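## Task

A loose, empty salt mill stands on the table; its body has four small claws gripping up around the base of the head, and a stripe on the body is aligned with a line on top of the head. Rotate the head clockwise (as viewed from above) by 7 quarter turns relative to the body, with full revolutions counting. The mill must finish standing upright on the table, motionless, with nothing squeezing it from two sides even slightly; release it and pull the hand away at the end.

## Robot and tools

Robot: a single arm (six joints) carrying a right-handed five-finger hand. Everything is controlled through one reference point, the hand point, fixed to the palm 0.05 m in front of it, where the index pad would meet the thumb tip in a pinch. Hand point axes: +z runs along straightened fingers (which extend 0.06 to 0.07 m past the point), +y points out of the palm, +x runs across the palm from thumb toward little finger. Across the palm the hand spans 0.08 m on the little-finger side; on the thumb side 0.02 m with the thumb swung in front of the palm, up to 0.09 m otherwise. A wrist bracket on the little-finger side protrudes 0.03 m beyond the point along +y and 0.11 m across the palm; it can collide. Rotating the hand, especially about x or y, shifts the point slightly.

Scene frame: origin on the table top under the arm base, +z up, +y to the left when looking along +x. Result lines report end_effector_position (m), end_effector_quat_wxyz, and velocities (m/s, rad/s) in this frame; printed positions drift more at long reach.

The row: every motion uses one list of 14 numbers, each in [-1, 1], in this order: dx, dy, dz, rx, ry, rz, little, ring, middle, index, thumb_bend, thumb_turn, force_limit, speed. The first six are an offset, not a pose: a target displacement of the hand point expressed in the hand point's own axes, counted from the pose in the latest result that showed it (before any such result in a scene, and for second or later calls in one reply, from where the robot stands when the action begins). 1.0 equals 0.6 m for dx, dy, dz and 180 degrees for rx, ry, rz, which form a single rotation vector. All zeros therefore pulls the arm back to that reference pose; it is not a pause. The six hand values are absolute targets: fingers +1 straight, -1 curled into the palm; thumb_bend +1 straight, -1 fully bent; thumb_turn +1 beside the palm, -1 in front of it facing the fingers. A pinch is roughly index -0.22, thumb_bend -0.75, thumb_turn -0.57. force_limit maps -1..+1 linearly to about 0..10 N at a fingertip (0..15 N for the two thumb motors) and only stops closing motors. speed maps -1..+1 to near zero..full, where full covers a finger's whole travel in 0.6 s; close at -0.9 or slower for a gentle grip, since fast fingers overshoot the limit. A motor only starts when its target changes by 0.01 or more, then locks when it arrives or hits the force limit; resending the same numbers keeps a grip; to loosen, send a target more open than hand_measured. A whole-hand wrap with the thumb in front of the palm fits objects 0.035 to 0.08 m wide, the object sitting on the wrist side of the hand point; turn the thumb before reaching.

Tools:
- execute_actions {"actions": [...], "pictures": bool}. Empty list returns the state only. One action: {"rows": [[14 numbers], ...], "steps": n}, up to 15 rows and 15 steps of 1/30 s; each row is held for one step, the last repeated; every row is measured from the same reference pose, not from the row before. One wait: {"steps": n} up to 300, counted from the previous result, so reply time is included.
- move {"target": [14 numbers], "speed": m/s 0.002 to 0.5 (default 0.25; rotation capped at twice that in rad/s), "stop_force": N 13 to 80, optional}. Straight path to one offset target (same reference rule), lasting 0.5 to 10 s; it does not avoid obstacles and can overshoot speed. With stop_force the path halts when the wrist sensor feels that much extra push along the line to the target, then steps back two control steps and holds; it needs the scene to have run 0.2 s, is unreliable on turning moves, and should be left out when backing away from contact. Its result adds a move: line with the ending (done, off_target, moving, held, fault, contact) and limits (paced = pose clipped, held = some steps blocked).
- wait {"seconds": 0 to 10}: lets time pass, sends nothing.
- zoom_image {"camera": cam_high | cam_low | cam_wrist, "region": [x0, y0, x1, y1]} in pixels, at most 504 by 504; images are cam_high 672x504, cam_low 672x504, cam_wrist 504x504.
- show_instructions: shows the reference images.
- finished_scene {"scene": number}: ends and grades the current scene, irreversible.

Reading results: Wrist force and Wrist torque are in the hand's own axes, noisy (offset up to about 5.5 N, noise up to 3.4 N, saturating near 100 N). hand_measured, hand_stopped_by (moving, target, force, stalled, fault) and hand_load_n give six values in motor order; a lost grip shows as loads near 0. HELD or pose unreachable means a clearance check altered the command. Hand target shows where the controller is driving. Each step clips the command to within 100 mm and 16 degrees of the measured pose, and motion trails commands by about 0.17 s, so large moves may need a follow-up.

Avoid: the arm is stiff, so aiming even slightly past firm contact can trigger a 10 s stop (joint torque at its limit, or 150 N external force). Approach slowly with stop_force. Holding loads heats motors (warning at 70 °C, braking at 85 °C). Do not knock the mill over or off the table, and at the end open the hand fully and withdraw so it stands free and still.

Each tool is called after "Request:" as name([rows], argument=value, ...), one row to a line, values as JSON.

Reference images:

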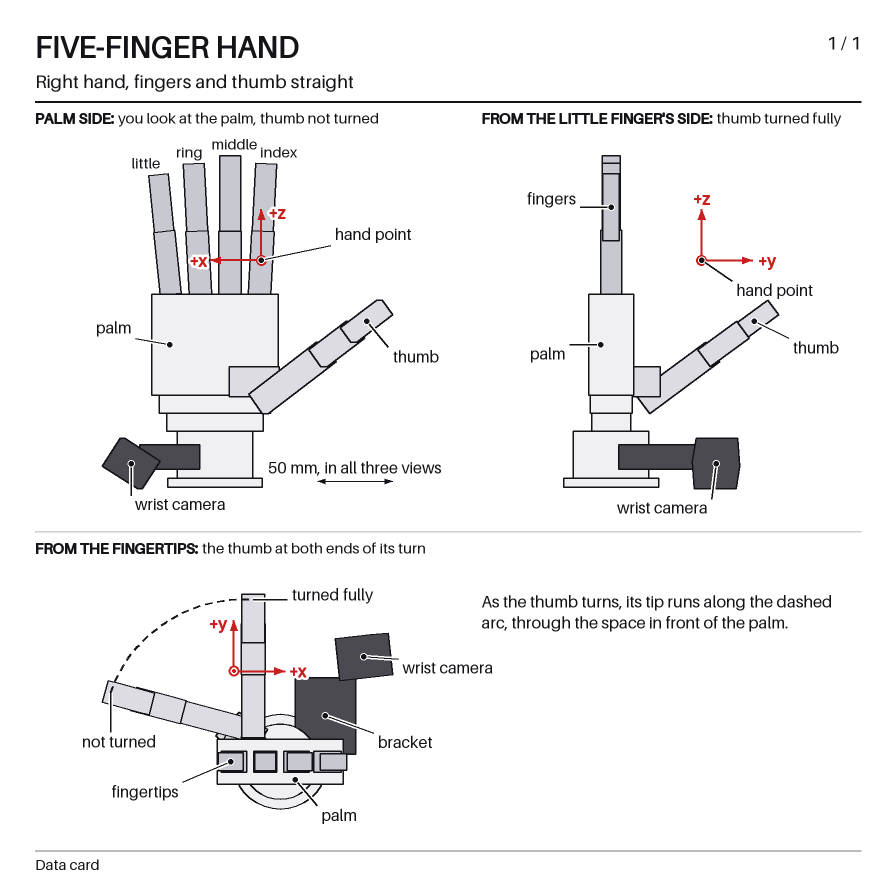

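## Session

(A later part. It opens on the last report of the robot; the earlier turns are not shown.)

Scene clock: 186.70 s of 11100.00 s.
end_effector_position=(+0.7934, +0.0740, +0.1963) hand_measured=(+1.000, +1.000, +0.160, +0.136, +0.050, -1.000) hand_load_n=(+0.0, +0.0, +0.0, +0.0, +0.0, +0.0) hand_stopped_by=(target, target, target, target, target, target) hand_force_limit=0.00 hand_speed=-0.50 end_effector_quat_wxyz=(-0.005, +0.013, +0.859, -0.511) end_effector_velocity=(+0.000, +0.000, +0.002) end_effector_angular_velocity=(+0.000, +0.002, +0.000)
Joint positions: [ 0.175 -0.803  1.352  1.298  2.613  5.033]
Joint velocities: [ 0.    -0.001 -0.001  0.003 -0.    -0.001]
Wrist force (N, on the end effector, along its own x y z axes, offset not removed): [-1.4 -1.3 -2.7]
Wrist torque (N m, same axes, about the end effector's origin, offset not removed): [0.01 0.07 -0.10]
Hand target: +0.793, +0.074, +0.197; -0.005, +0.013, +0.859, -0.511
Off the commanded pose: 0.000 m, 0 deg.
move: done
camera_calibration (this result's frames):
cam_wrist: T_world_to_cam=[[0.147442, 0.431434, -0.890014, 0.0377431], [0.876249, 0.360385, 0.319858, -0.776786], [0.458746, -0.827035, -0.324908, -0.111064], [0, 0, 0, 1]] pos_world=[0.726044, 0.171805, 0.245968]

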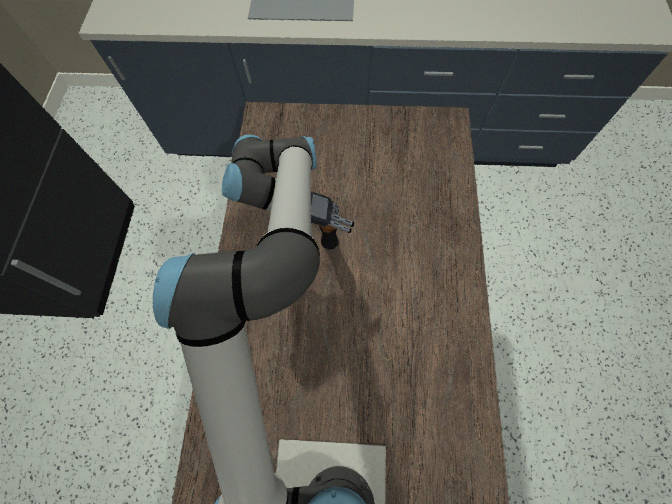

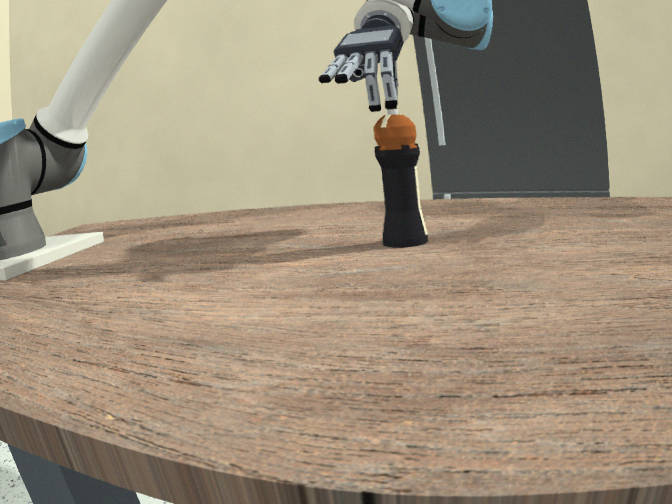

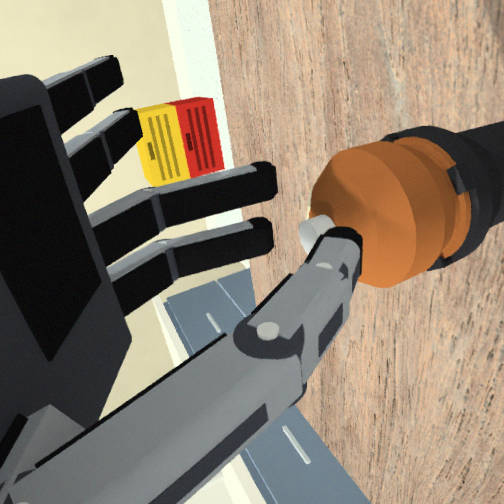

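Request:
move(target=[0.02,-0.0044,0.0081,0,-0.84,-0.4558,1,1,0.16,0.135,0.05,-1,0,-0.5], speed=0.35)

Request:
move(target=[0.0027,0.0251,0.0097,0,-0.0977,-0.053,1,1,0.16,0.135,0.05,-1,0,-0.5], speed=0.2)

Request:
move(target=[0,0.0147,0.0079,0,0,0,1,1,0.16,0.135,0.05,-1,0,-0.5], speed=0.003, stop_force=42)

Scene clock: 194.07 s of 11100.00 s.
end_effector_position=(+0.7815, +0.0689, +0.1970) hand_measured=(+1.000, +1.000, +0.160, +0.136, +0.050, -1.000) hand_load_n=(+0.0, +0.0, +0.0, +0.0, +0.0, +0.0) hand_stopped_by=(target, target, target, target, target, target) hand_force_limit=0.00 hand_speed=-0.50 end_effector_quat_wxyz=(-0.510, +0.856, -0.072, +0.045) end_effector_velocity=(-0.001, -0.000, +0.000) end_effector_angular_velocity=(+0.003, +0.005, +0.015)
Joint positions: [-0.361 -0.831  1.445  1.372  0.536  1.098]
Joint velocities: [ 0.001  0.006 -0.004  0.025  0.005 -0.026]
Wrist force (N, on the end effector, along its own x y z axes, offset not removed): [0.8 -0.4 -1.2]
Wrist torque (N m, same axes, about the end effector's origin, offset not removed): [0.06 -0.40 0.17]
Hand target: +0.781, +0.069, +0.197; -0.510, +0.856, -0.071, +0.044
Off the commanded pose: 0.001 m, 0 deg.
move: done
camera_calibration (this result's frames):
cam_wrist: T_world_to_cam=[[-0.199717, -0.406608, -0.891506, 0.371576], [-0.920797, -0.23321, 0.312644, 0.681959], [-0.335032, 0.883336, -0.327827, 0.3935], [0, 0, 0, 1]] pos_world=[0.833991, -0.0374671, 0.247052]

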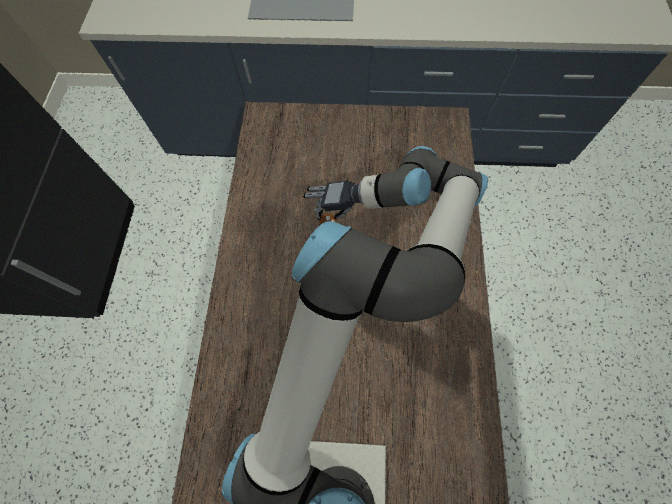

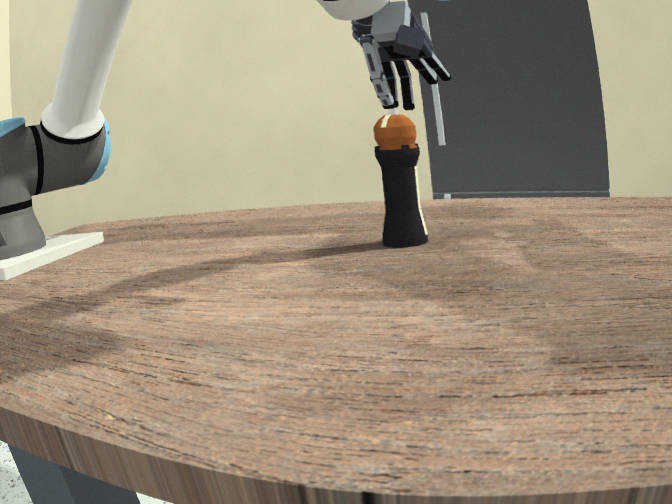

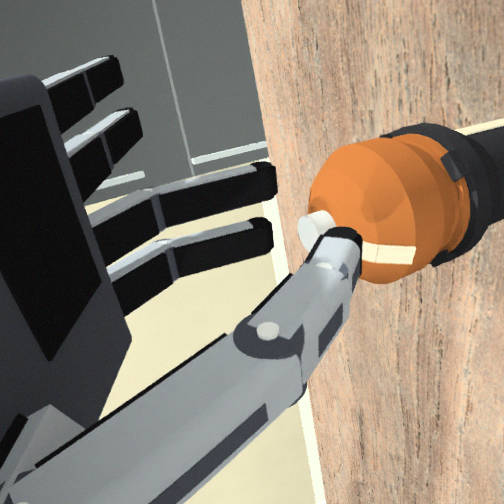

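Scene clock: 195.47 s of 11100.00 s.
end_effector_position=(+0.7829, +0.0666, +0.1810) hand_measured=(+1.000, +1.000, +0.160, +0.136, +0.050, -1.000) hand_load_n=(+0.0, +0.0, +0.0, +0.0, +0.0, +0.0) hand_stopped_by=(target, target, target, target, target, target) hand_force_limit=0.00 hand_speed=-0.50 end_effector_quat_wxyz=(-0.509, +0.856, +0.077, -0.044) end_effector_velocity=(+0.000, +0.001, -0.002) end_effector_angular_velocity=(+0.002, +0.003, +0.018)
Joint positions: [-0.318 -0.718  1.332  1.721  0.709  0.665]
Joint velocities: [ 0.004  0.008 -0.007  0.015  0.009 -0.017]
Wrist force (N, on the end effector, along its own x y z axes, offset not removed): [-1.3 -1.7 -1.5]
Wrist torque (N m, same axes, about the end effector's origin, offset not removed): [-0.06 -0.12 0.03]
Hand target: +0.783, +0.067, +0.181; -0.509, +0.856, +0.078, -0.045
Off the commanded pose: 0.000 m, 0 deg.
move: done
camera_calibration (this result's frames):
cam_wrist: T_world_to_cam=[[-0.0495626, -0.45211, -0.890584, 0.241992], [-0.786968, -0.53138, 0.313554, 0.602608], [-0.615, 0.716402, -0.32946, 0.621401], [0, 0, 0, 1]] pos_world=[0.868388, -0.0155525, 0.23129]

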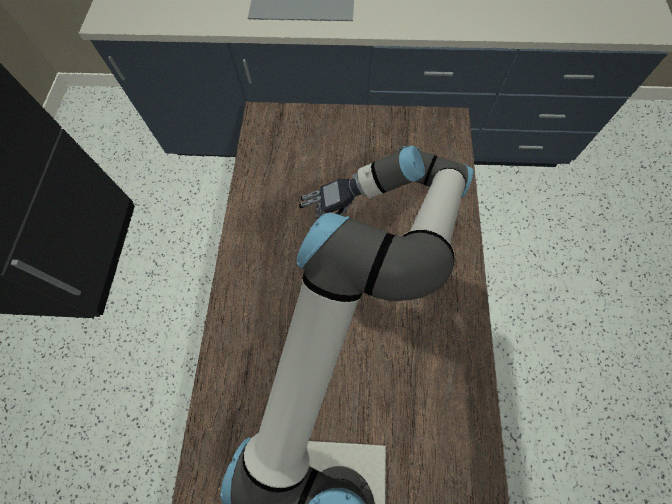

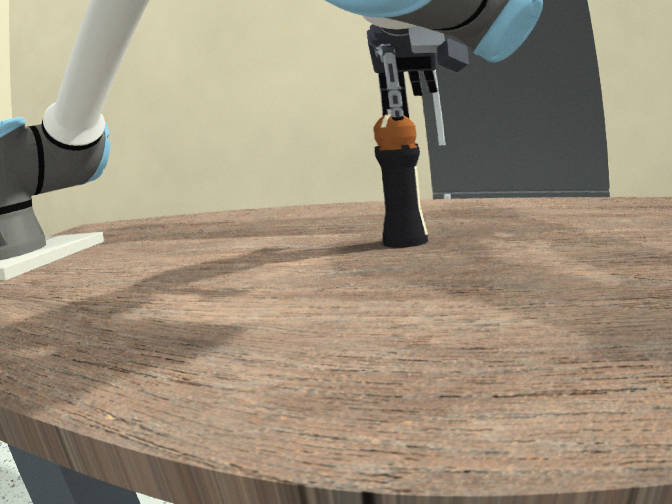

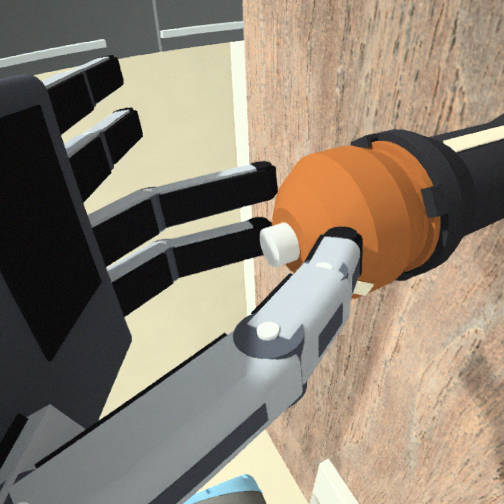

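Scene clock: 198.07 s of 11100.00 s.
end_effector_position=(+0.7830, +0.0665, +0.1743) hand_measured=(+1.000, +1.000, +0.162, +0.138, +0.054, -1.000) hand_load_n=(+0.0, +0.0, +14.0, +13.5, +7.5, +0.0) hand_stopped_by=(target, target, target, target, target, target) hand_force_limit=0.00 hand_speed=-0.50 end_effector_quat_wxyz=(-0.509, +0.856, +0.077, -0.044) end_effector_velocity=(-0.000, +0.000, -0.001) end_effector_angular_velocity=(+0.000, +0.001, +0.001)
Joint positions: [-0.318 -0.711  1.333  1.714  0.709  0.665]
Joint velocities: [ 0.     0.001  0.     0.     0.    -0.   ]
Wrist force (N, on the end effector, along its own x y z axes, offset not removed): [2.9 -44.7 -19.9]
Wrist torque (N m, same axes, about the end effector's origin, offset not removed): [0.67 0.00 -0.42]
Hand target: +0.783, +0.067, +0.175; -0.509, +0.856, +0.077, -0.044
Off the commanded pose: 0.003 m, 0 deg.
move: contact
camera_calibration (this result's frames):
cam_wrist: T_world_to_cam=[[-0.0495524, -0.452079, -0.890601, 0.236014], [-0.787007, -0.531351, 0.313508, 0.604768], [-0.614951, 0.716444, -0.329459, 0.61922], [0, 0, 0, 1]] pos_world=[0.868441, -0.0155956, 0.224602]

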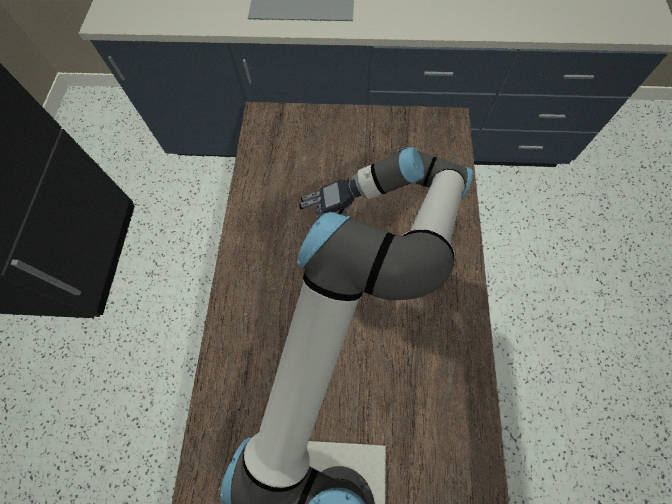

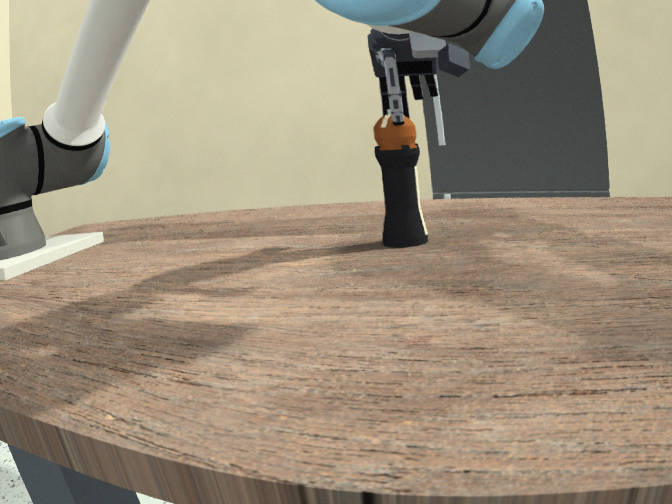

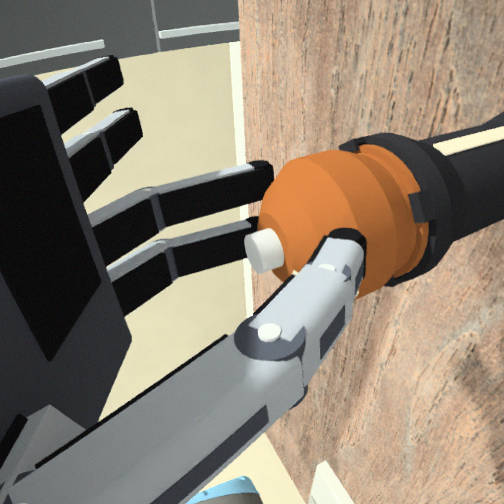

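Request:
move(target=[-0.0008,-0.0032,0.0066,0,0.166,0.0901,1,1,0.16,0.135,0.05,-1,0,-0.5], speed=0.07)

Request:
move(target=[-0.0006,-0.003,0.0058,0,0.166,0.0901,1,1,0.16,0.135,0.05,-1,0,-0.5], speed=0.08)

Scene clock: 203.50 s of 11100.00 s.
end_effector_position=(+0.7815, +0.0708, +0.1742) hand_measured=(+1.000, +1.000, +0.162, +0.138, +0.054, -1.000) hand_load_n=(+0.0, +0.0, +11.0, +10.5, +9.5, -0.5) hand_stopped_by=(target, target, target, target, target, target) hand_force_limit=0.00 hand_speed=-0.50 end_effector_quat_wxyz=(-0.501, +0.841, -0.175, +0.106) end_effector_velocity=(-0.000, -0.001, -0.000) end_effector_angular_velocity=(-0.003, -0.000, -0.020)
Joint positions: [-0.377 -0.91   1.54   0.957  0.486  1.556]
Joint velocities: [-0.002 -0.01   0.009 -0.034  0.002  0.039]
Wrist force (N, on the end effector, along its own x y z axes, offset not removed): [-5.0 -37.7 -23.6]
Wrist torque (N m, same axes, about the end effector's origin, offset not removed): [0.24 0.17 -0.39]
Hand target: +0.781, +0.071, +0.174; -0.501, +0.841, -0.176, +0.107
Off the commanded pose: 0.000 m, 0 deg.
move: done
camera_calibration (this result's frames):
cam_wrist: T_world_to_cam=[[-0.291648, -0.344989, -0.892146, 0.419712], [-0.949939, -0.00480151, 0.312398, 0.696182], [-0.112058, 0.938594, -0.326318, 0.205888], [0, 0, 0, 1]] pos_world=[0.80681, -0.0451066, 0.224143]

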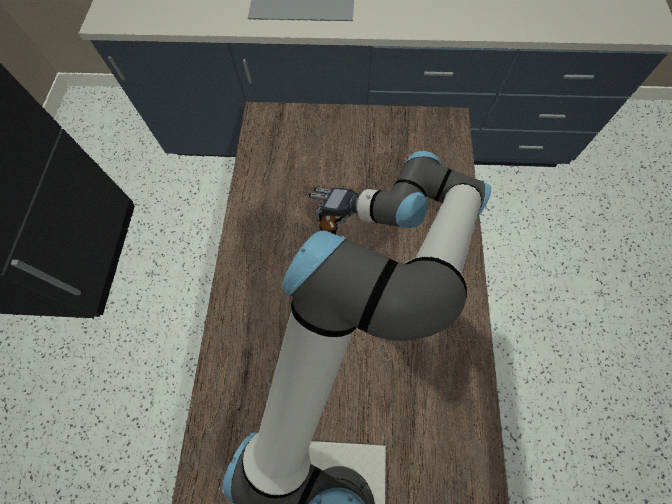

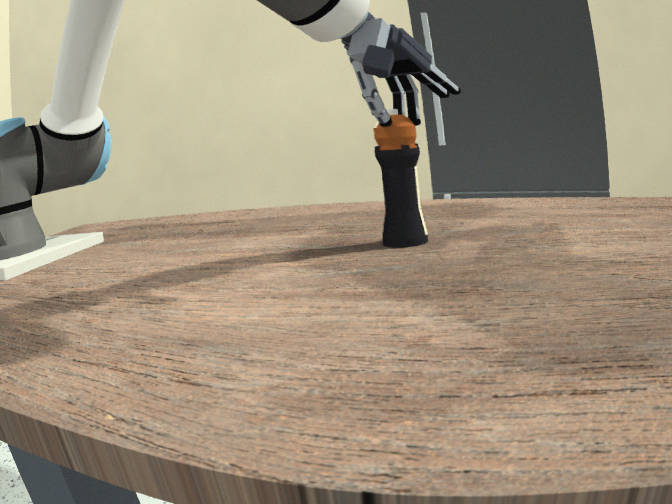

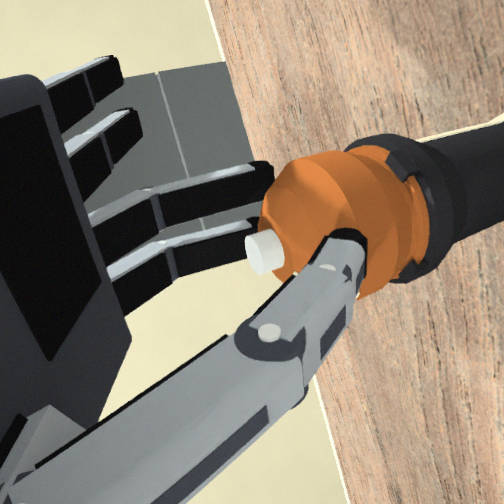

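Scene clock: 207.60 s of 11100.00 s.
end_effector_position=(+0.7825, +0.0747, +0.1738) hand_measured=(+1.000, +1.000, +0.162, +0.138, +0.056, -1.000) hand_load_n=(+0.0, +0.0, +10.5, +10.5, +10.0, +0.5) hand_stopped_by=(target, target, target, target, target, target) hand_force_limit=0.00 hand_speed=-0.50 end_effector_quat_wxyz=(-0.450, +0.753, -0.412, +0.247) end_effector_velocity=(+0.000, -0.001, +0.000) end_effector_angular_velocity=(+0.001, -0.002, -0.018)
Joint positions: [-0.343 -1.201  1.825  0.122  0.764  2.562]
Joint velocities: [ 0.001 -0.007  0.008 -0.017  0.013  0.02 ]
Wrist force (N, on the end effector, along its own x y z axes, offset not removed): [-8.0 -30.0 -23.2]
Wrist torque (N m, same axes, about the end effector's origin, offset not removed): [0.86 0.09 -0.07]
Hand target: +0.782, +0.075, +0.174; -0.450, +0.752, -0.413, +0.247
Off the commanded pose: 0.000 m, 0 deg.
move: done
camera_calibration (this result's frames):
cam_wrist: T_world_to_cam=[[-0.434291, -0.122233, -0.892441, 0.516015], [-0.791969, 0.52384, 0.313651, 0.533924], [0.429158, 0.843001, -0.324304, -0.214473], [0, 0, 0, 1]] pos_world=[0.738994, -0.0358161, 0.223493]

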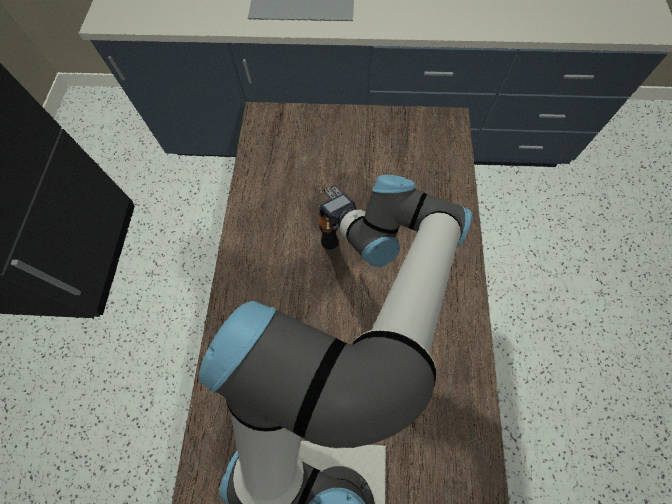

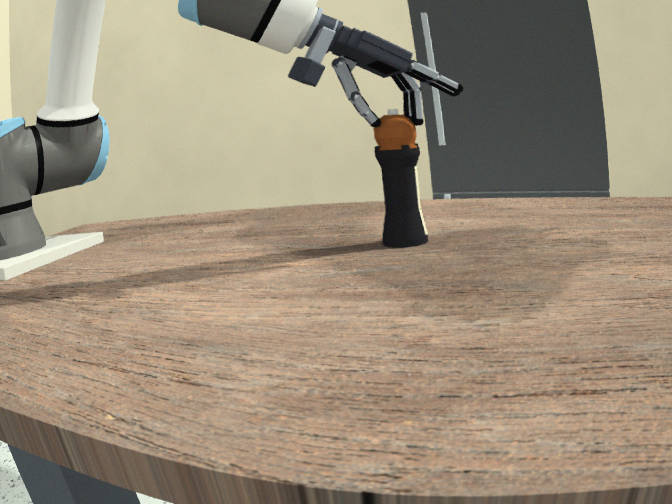

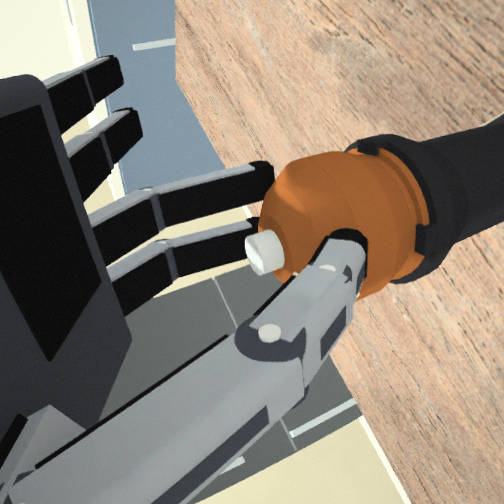

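Request:
move(target=[-0.0027,-0.003,0.0058,0,0.166,0.0901,1,1,0.16,0.135,0.05,-1,0,-0.5], speed=0.12)

Request:
move(target=[-0.0014,-0.0032,0.006,0,0.166,0.0901,1,1,0.16,0.135,0.05,-1,0,-0.5], speed=0.12)

Request:
move(target=[-0.0014,-0.0032,0.006,0,0.166,0.0901,1,1,0.16,0.135,0.05,-1,0,-0.5], speed=0.1)

Request:
zoom_image(camera="cam_low", region=[340, 90, 450, 200])

Scene clock: 211.70 s of 11100.00 s.
end_effector_position=(+0.7850, +0.0782, +0.1735) hand_measured=(+1.000, +1.000, +0.162, +0.138, +0.056, -1.000) hand_load_n=(+0.0, +0.0, +13.0, +11.0, +11.0, -3.0) hand_stopped_by=(target, target, target, target, target, target) hand_force_limit=0.00 hand_speed=-0.50 end_effector_quat_wxyz=(-0.359, +0.600, -0.614, +0.367) end_effector_velocity=(+0.001, -0.001, +0.001) end_effector_angular_velocity=(-0.002, -0.001, -0.020)
Joint positions: [-0.178 -1.322  1.957 -0.132  1.391  3.056]
Joint velocities: [ 0.006 -0.    -0.001 -0.001  0.023  0.011]
Wrist force (N, on the end effector, along its own x y z axes, offset not removed): [-0.1 -33.0 -18.8]
Wrist torque (N m, same axes, about the end effector's origin, offset not removed): [-0.13 0.18 -0.46]
Hand target: +0.785, +0.078, +0.173; -0.359, +0.599, -0.615, +0.367
Off the commanded pose: 0.000 m, 0 deg.
move: done
camera_calibration (this result's frames):
cam_wrist: T_world_to_cam=[[-0.428463, 0.142374, -0.892272, 0.491919], [-0.36604, 0.875497, 0.315468, 0.172029], [0.826095, 0.461774, -0.323004, -0.500597], [0, 0, 0, 1]] pos_world=[0.68728, 0.0105158, 0.222962]

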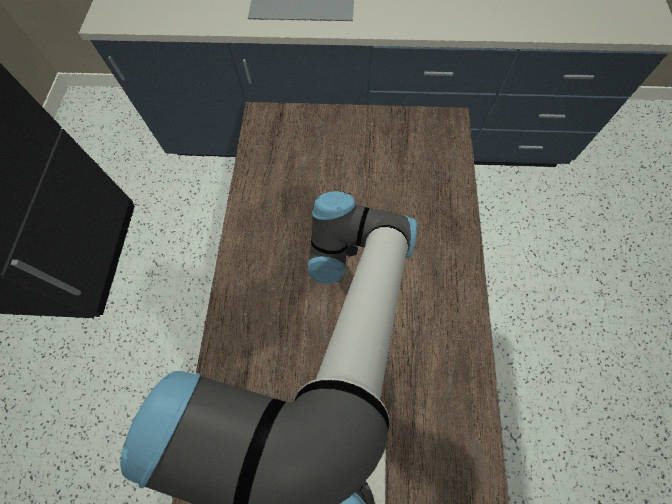

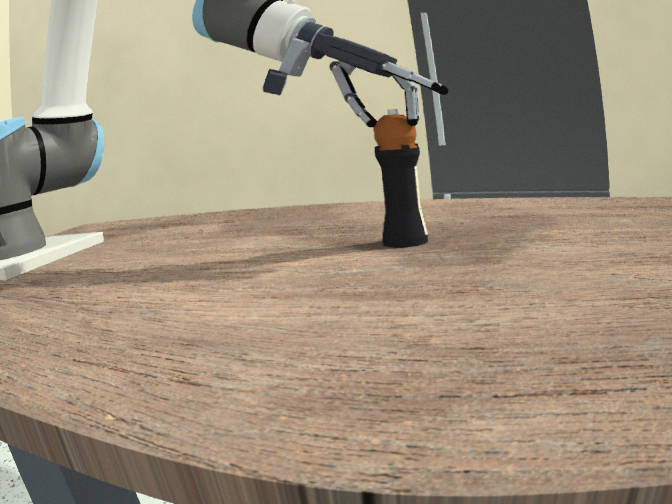

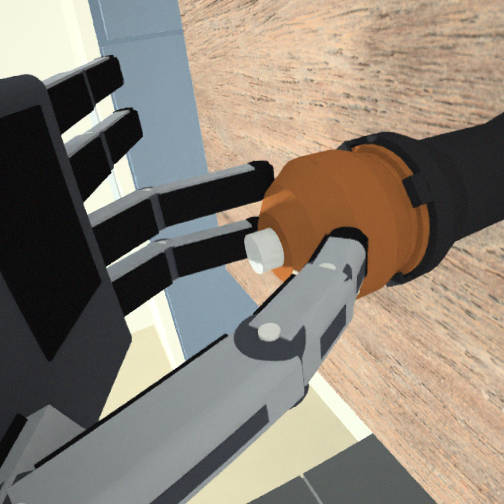

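Scene clock: 214.63 s of 11100.00 s.
end_effector_position=(+0.7892, +0.0788, +0.1734) hand_measured=(+1.000, +1.000, +0.162, +0.138, +0.056, -1.000) hand_load_n=(+0.0, +0.0, +14.0, +12.0, +10.5, -3.5) hand_stopped_by=(target, target, target, target, target, target) hand_force_limit=0.00 hand_speed=-0.50 end_effector_quat_wxyz=(+0.237, -0.394, +0.763, -0.455) end_effector_velocity=(+0.001, -0.000, +0.001) end_effector_angular_velocity=(+0.000, -0.000, -0.014)
Joint positions: [ 0.034 -1.239  1.851 -0.028  2.089  3.471]
Joint velocities: [ 0.004  0.004 -0.007  0.008  0.015  0.012]
Wrist force (N, on the end effector, along its own x y z axes, offset not removed): [3.2 -34.9 -17.7]
Wrist torque (N m, same axes, about the end effector's origin, offset not removed): [0.17 -0.12 -0.30]
Hand target: +0.789, +0.079, +0.173; +0.237, -0.394, +0.763, -0.455
Off the commanded pose: 0.000 m, 0 deg.
move: done
camera_calibration (this result's frames):
cam_wrist: T_world_to_cam=[[-0.275617, 0.359013, -0.891709, 0.355778], [0.184137, 0.930178, 0.317587, -0.265839], [0.943466, -0.076664, -0.32248, -0.554706], [0, 0, 0, 1]] pos_world=[0.670356, 0.0770231, 0.222796]

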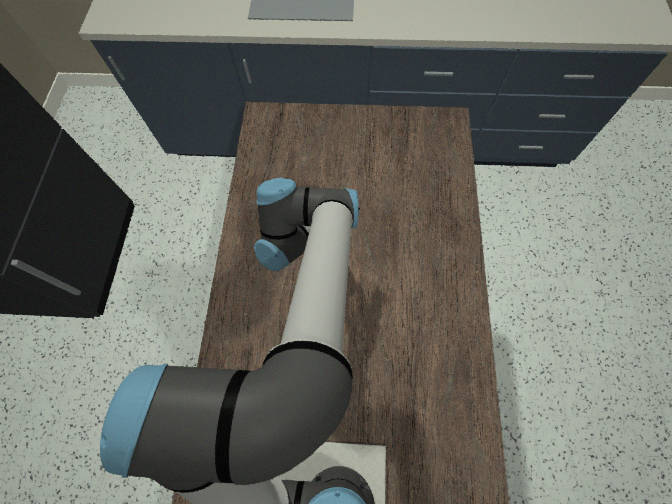

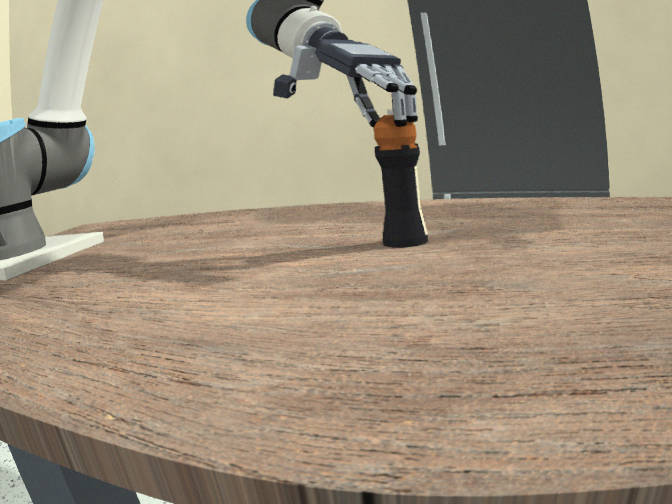

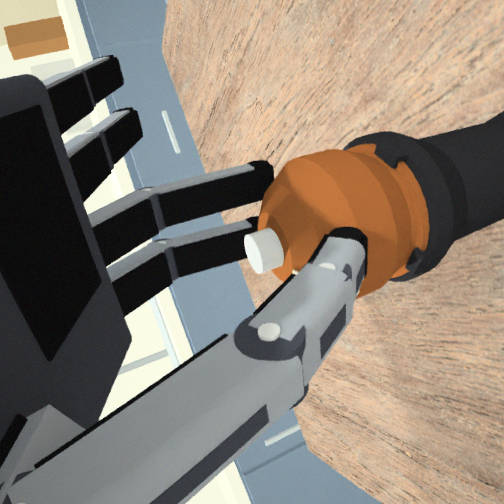

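Scene clock: 218.07 s of 11100.00 s.
end_effector_position=(+0.7931, +0.0769, +0.1735) hand_measured=(+1.000, +1.000, +0.162, +0.138, +0.056, -1.000) hand_load_n=(+0.0, +0.0, +14.5, +12.5, +10.0, -3.0) hand_stopped_by=(target, target, target, target, target, target) hand_force_limit=0.00 hand_speed=-0.50 end_effector_quat_wxyz=(+0.095, -0.154, +0.845, -0.503) end_effector_velocity=(-0.000, -0.000, -0.001) end_effector_angular_velocity=(+0.002, +0.003, -0.017)
Joint positions: [ 0.158 -0.979  1.545  0.578  2.582  4.23 ]
Joint velocities: [ 0.001  0.01  -0.01   0.032  0.005  0.033]
Wrist force (N, on the end effector, along its own x y z axes, offset not removed): [0.2 -36.3 -21.2]
Wrist torque (N m, same axes, about the end effector's origin, offset not removed): [0.91 0.07 -0.37]
Hand target: +0.793, +0.077, +0.173; +0.095, -0.153, +0.845, -0.503
Off the commanded pose: 0.000 m, 0 deg.
move: done
camera_calibration (this result's frames):
cam_wrist: T_world_to_cam=[[-0.0274866, 0.45386, -0.890649, 0.153308], [0.671378, 0.6685, 0.319937, -0.631573], [0.740605, -0.589168, -0.323086, -0.358062], [0, 0, 0, 1]] pos_world=[0.693421, 0.141667, 0.222922]

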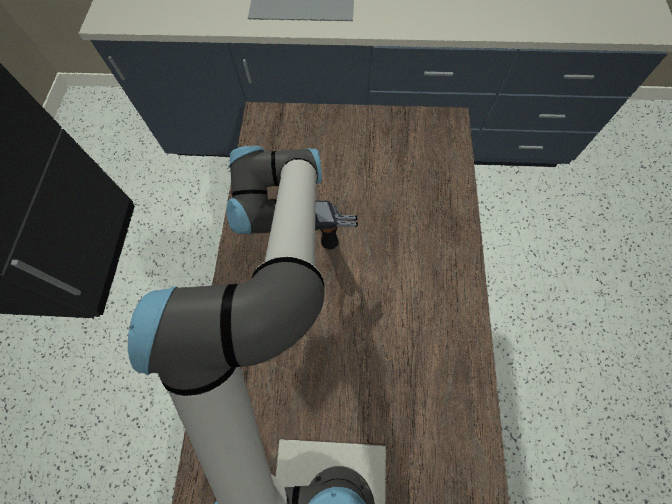

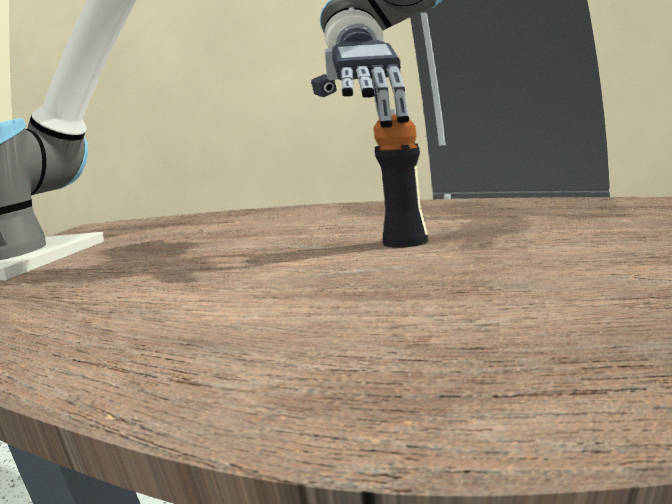

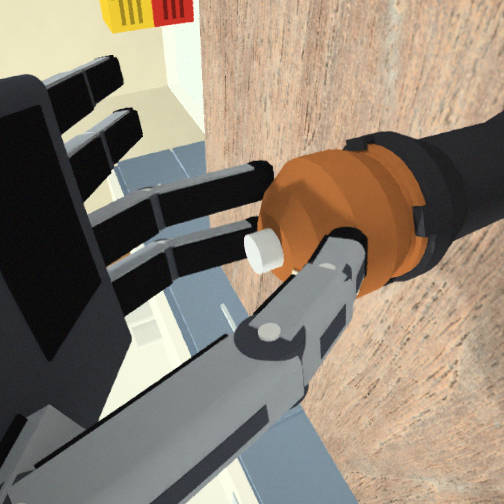

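Region (340, 90, 450, 200) of cam_low's 672x504 image, scaled by 4.582, with more detail than that image has.

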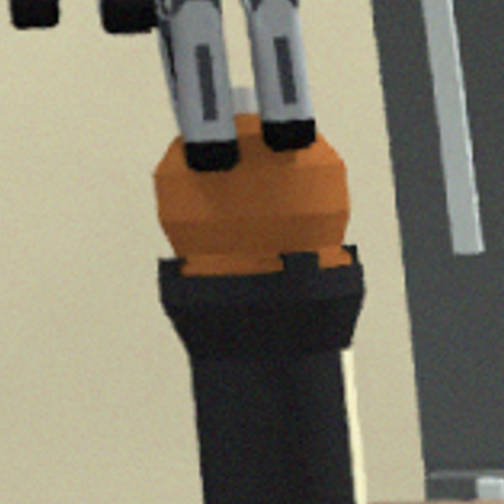

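Request:
move(target=[-0.0005,-0.0005,0.0009,0,0.0244,0.0133,1,1,0.16,0.135,0.05,-1,0,-0.5], speed=0.06)

Request:
move(target=[0,-0.0586,-0.0318,0,0,0,1,1,0.16,0.135,0.05,-1,0,-0.5], speed=0.08)

Request:
move(target=[0,-0.1,-0.05,-0.25,0,0,1,1,1,1,1,1,0,0], speed=0.25)

Scene clock: 220.53 s of 11100.00 s.
end_effector_position=(+0.7936, +0.0764, +0.1735) hand_measured=(+1.000, +1.000, +0.162, +0.138, +0.056, -1.000) hand_load_n=(+0.0, +0.0, +14.0, +12.0, +10.5, -3.5) hand_stopped_by=(target, target, target, target, target, target) hand_force_limit=0.00 hand_speed=-0.50 end_effector_quat_wxyz=(+0.074, -0.118, +0.851, -0.507) end_effector_velocity=(-0.001, -0.000, -0.000) end_effector_angular_velocity=(+0.001, +0.004, -0.018)
Joint positions: [ 0.166 -0.931  1.496  0.724  2.613  4.398]
Joint velocities: [ 0.001  0.01  -0.01   0.036  0.003  0.037]
Wrist force (N, on the end effector, along its own x y z axes, offset not removed): [1.6 -40.1 -21.6]
Wrist torque (N m, same axes, about the end effector's origin, offset not removed): [0.20 -0.15 -0.41]
Hand target: +0.794, +0.076, +0.174; +0.073, -0.117, +0.851, -0.507
Off the commanded pose: 0.000 m, 0 deg.
move: done
camera_calibration (this result's frames):
cam_wrist: T_world_to_cam=[[0.0114882, 0.454886, -0.890476, 0.122542], [0.725583, 0.60897, 0.320444, -0.670124], [0.688039, -0.649795, -0.323062, -0.312372], [0, 0, 0, 1]] pos_world=[0.699747, 0.149366, 0.222943]

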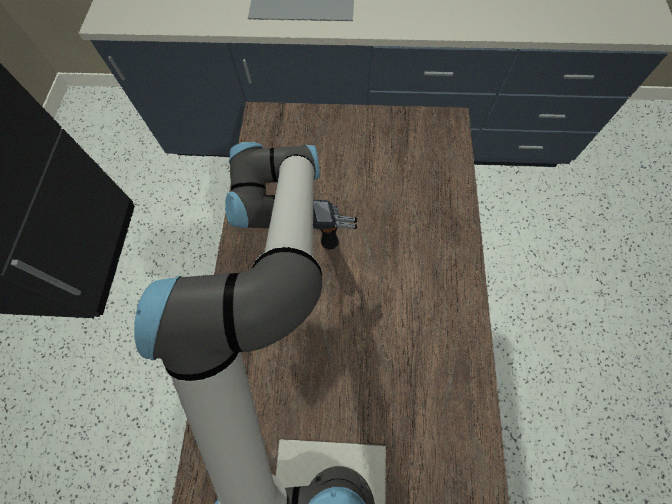

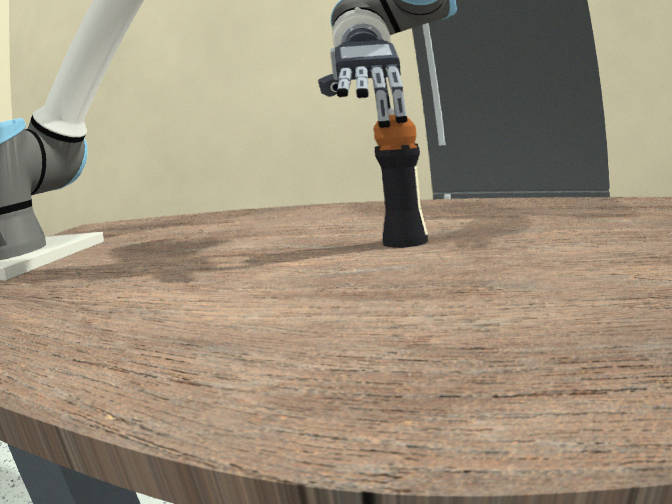

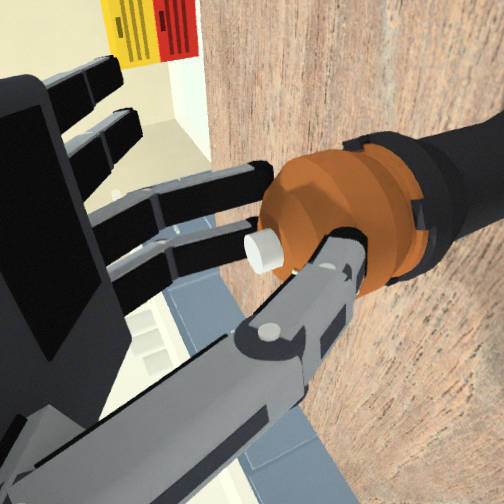

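Scene clock: 221.53 s of 11100.00 s.
end_effector_position=(+0.7934, +0.0765, +0.2132) hand_measured=(+1.000, +1.000, +0.160, +0.136, +0.050, -1.000) hand_load_n=(+0.0, +0.0, +0.0, +0.0, +0.0, +0.0) hand_stopped_by=(target, target, target, target, target, target) hand_force_limit=0.00 hand_speed=-0.50 end_effector_quat_wxyz=(+0.074, -0.118, +0.851, -0.507) end_effector_velocity=(+0.001, -0.000, +0.003) end_effector_angular_velocity=(-0.001, -0.001, -0.000)
Joint positions: [ 0.165 -0.965  1.474  0.78   2.613  4.397]
Joint velocities: [ 0.    -0.001 -0.003  0.003  0.001  0.   ]
Wrist force (N, on the end effector, along its own x y z axes, offset not removed): [-2.6 -2.4 -3.4]
Wrist torque (N m, same axes, about the end effector's origin, offset not removed): [-0.11 0.00 -0.23]
Hand target: +0.793, +0.076, +0.214; +0.074, -0.118, +0.851, -0.507
Off the commanded pose: 0.000 m, 0 deg.
move: done
camera_calibration (this result's frames):
cam_wrist: T_world_to_cam=[[0.0114603, 0.454894, -0.890472, 0.157863], [0.725554, 0.609005, 0.320446, -0.682655], [0.68807, -0.649757, -0.323071, -0.299361], [0, 0, 0, 1]] pos_world=[0.699475, 0.149417, 0.262611]

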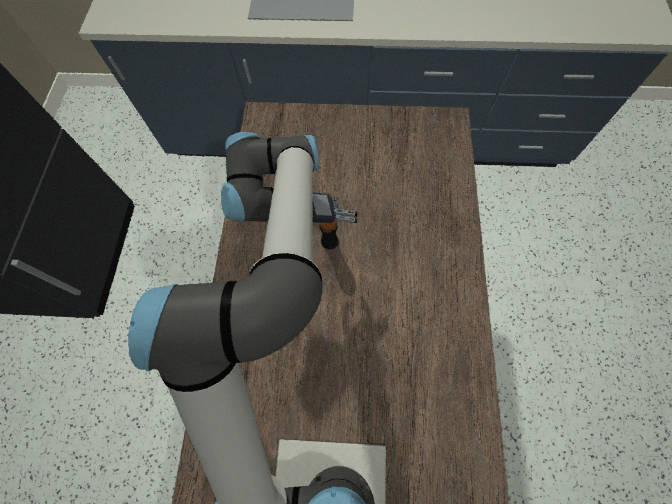

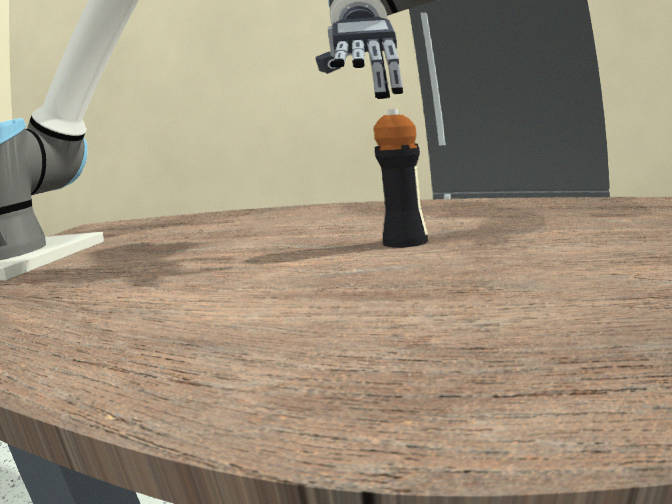

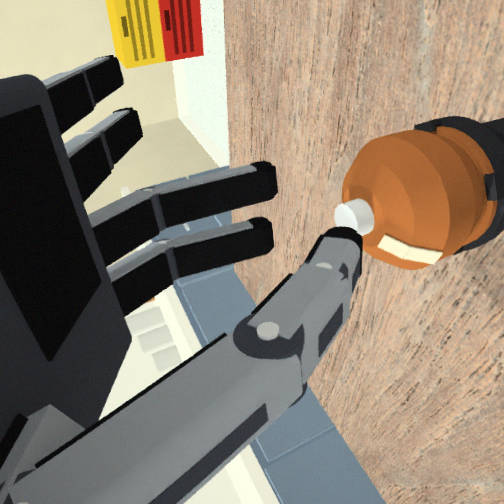

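Scene clock: 223.70 s of 11100.00 s.
end_effector_position=(+0.7934, +0.0746, +0.2805) hand_measured=(+1.000, +1.000, +1.000, +1.000, +1.000, +1.000) hand_load_n=(+0.0, +0.0, +0.0, +0.0, +0.0, +0.0) hand_stopped_by=(target, target, target, target, target, target) hand_force_limit=0.00 hand_speed=0.00 end_effector_quat_wxyz=(+0.023, -0.137, +0.980, -0.143) end_effector_velocity=(+0.000, +0.000, -0.000) end_effector_angular_velocity=(+0.014, +0.005, +0.001)
Joint positions: [-0.084 -1.035  1.323  1.163  1.826  4.293]
Joint velocities: [-0.005  0.002 -0.002  0.005 -0.014 -0.004]
Wrist force (N, on the end effector, along its own x y z axes, offset not removed): [-2.0 -2.1 -3.0]
Wrist torque (N m, same axes, about the end effector's origin, offset not removed): [-0.08 0.07 -0.03]
Hand target: +0.793, +0.075, +0.281; +0.023, -0.137, +0.980, -0.142
Off the commanded pose: 0.000 m, 0 deg.
move: done
camera_calibration (this result's frames):
cam_wrist: T_world_to_cam=[[-0.129598, 0.937126, -0.324036, 0.135714], [0.817365, 0.285971, 0.500135, -0.802267], [0.561354, -0.200039, -0.803036, -0.0772878], [0, 0, 0, 1]] pos_world=[0.716719, 0.0867836, 0.383153]

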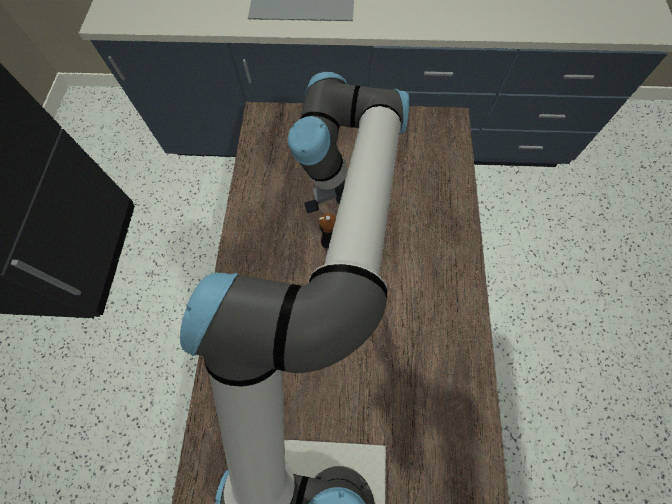

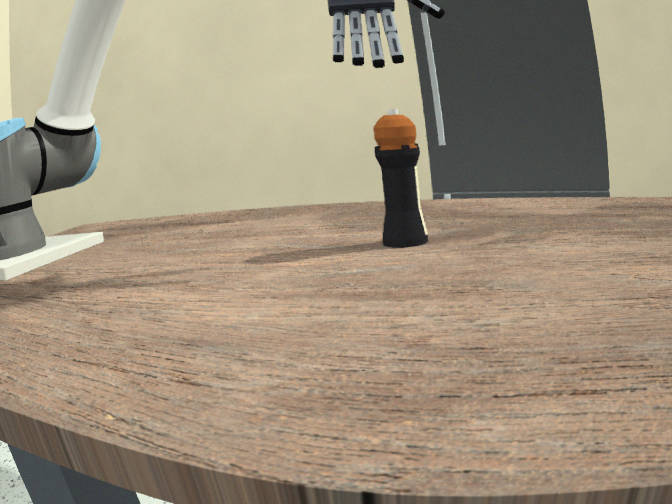

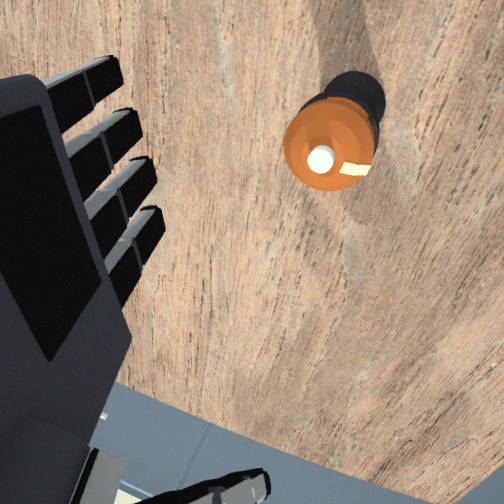

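Request:
finished_scene(scene=1)

The scene is finished: the task was done.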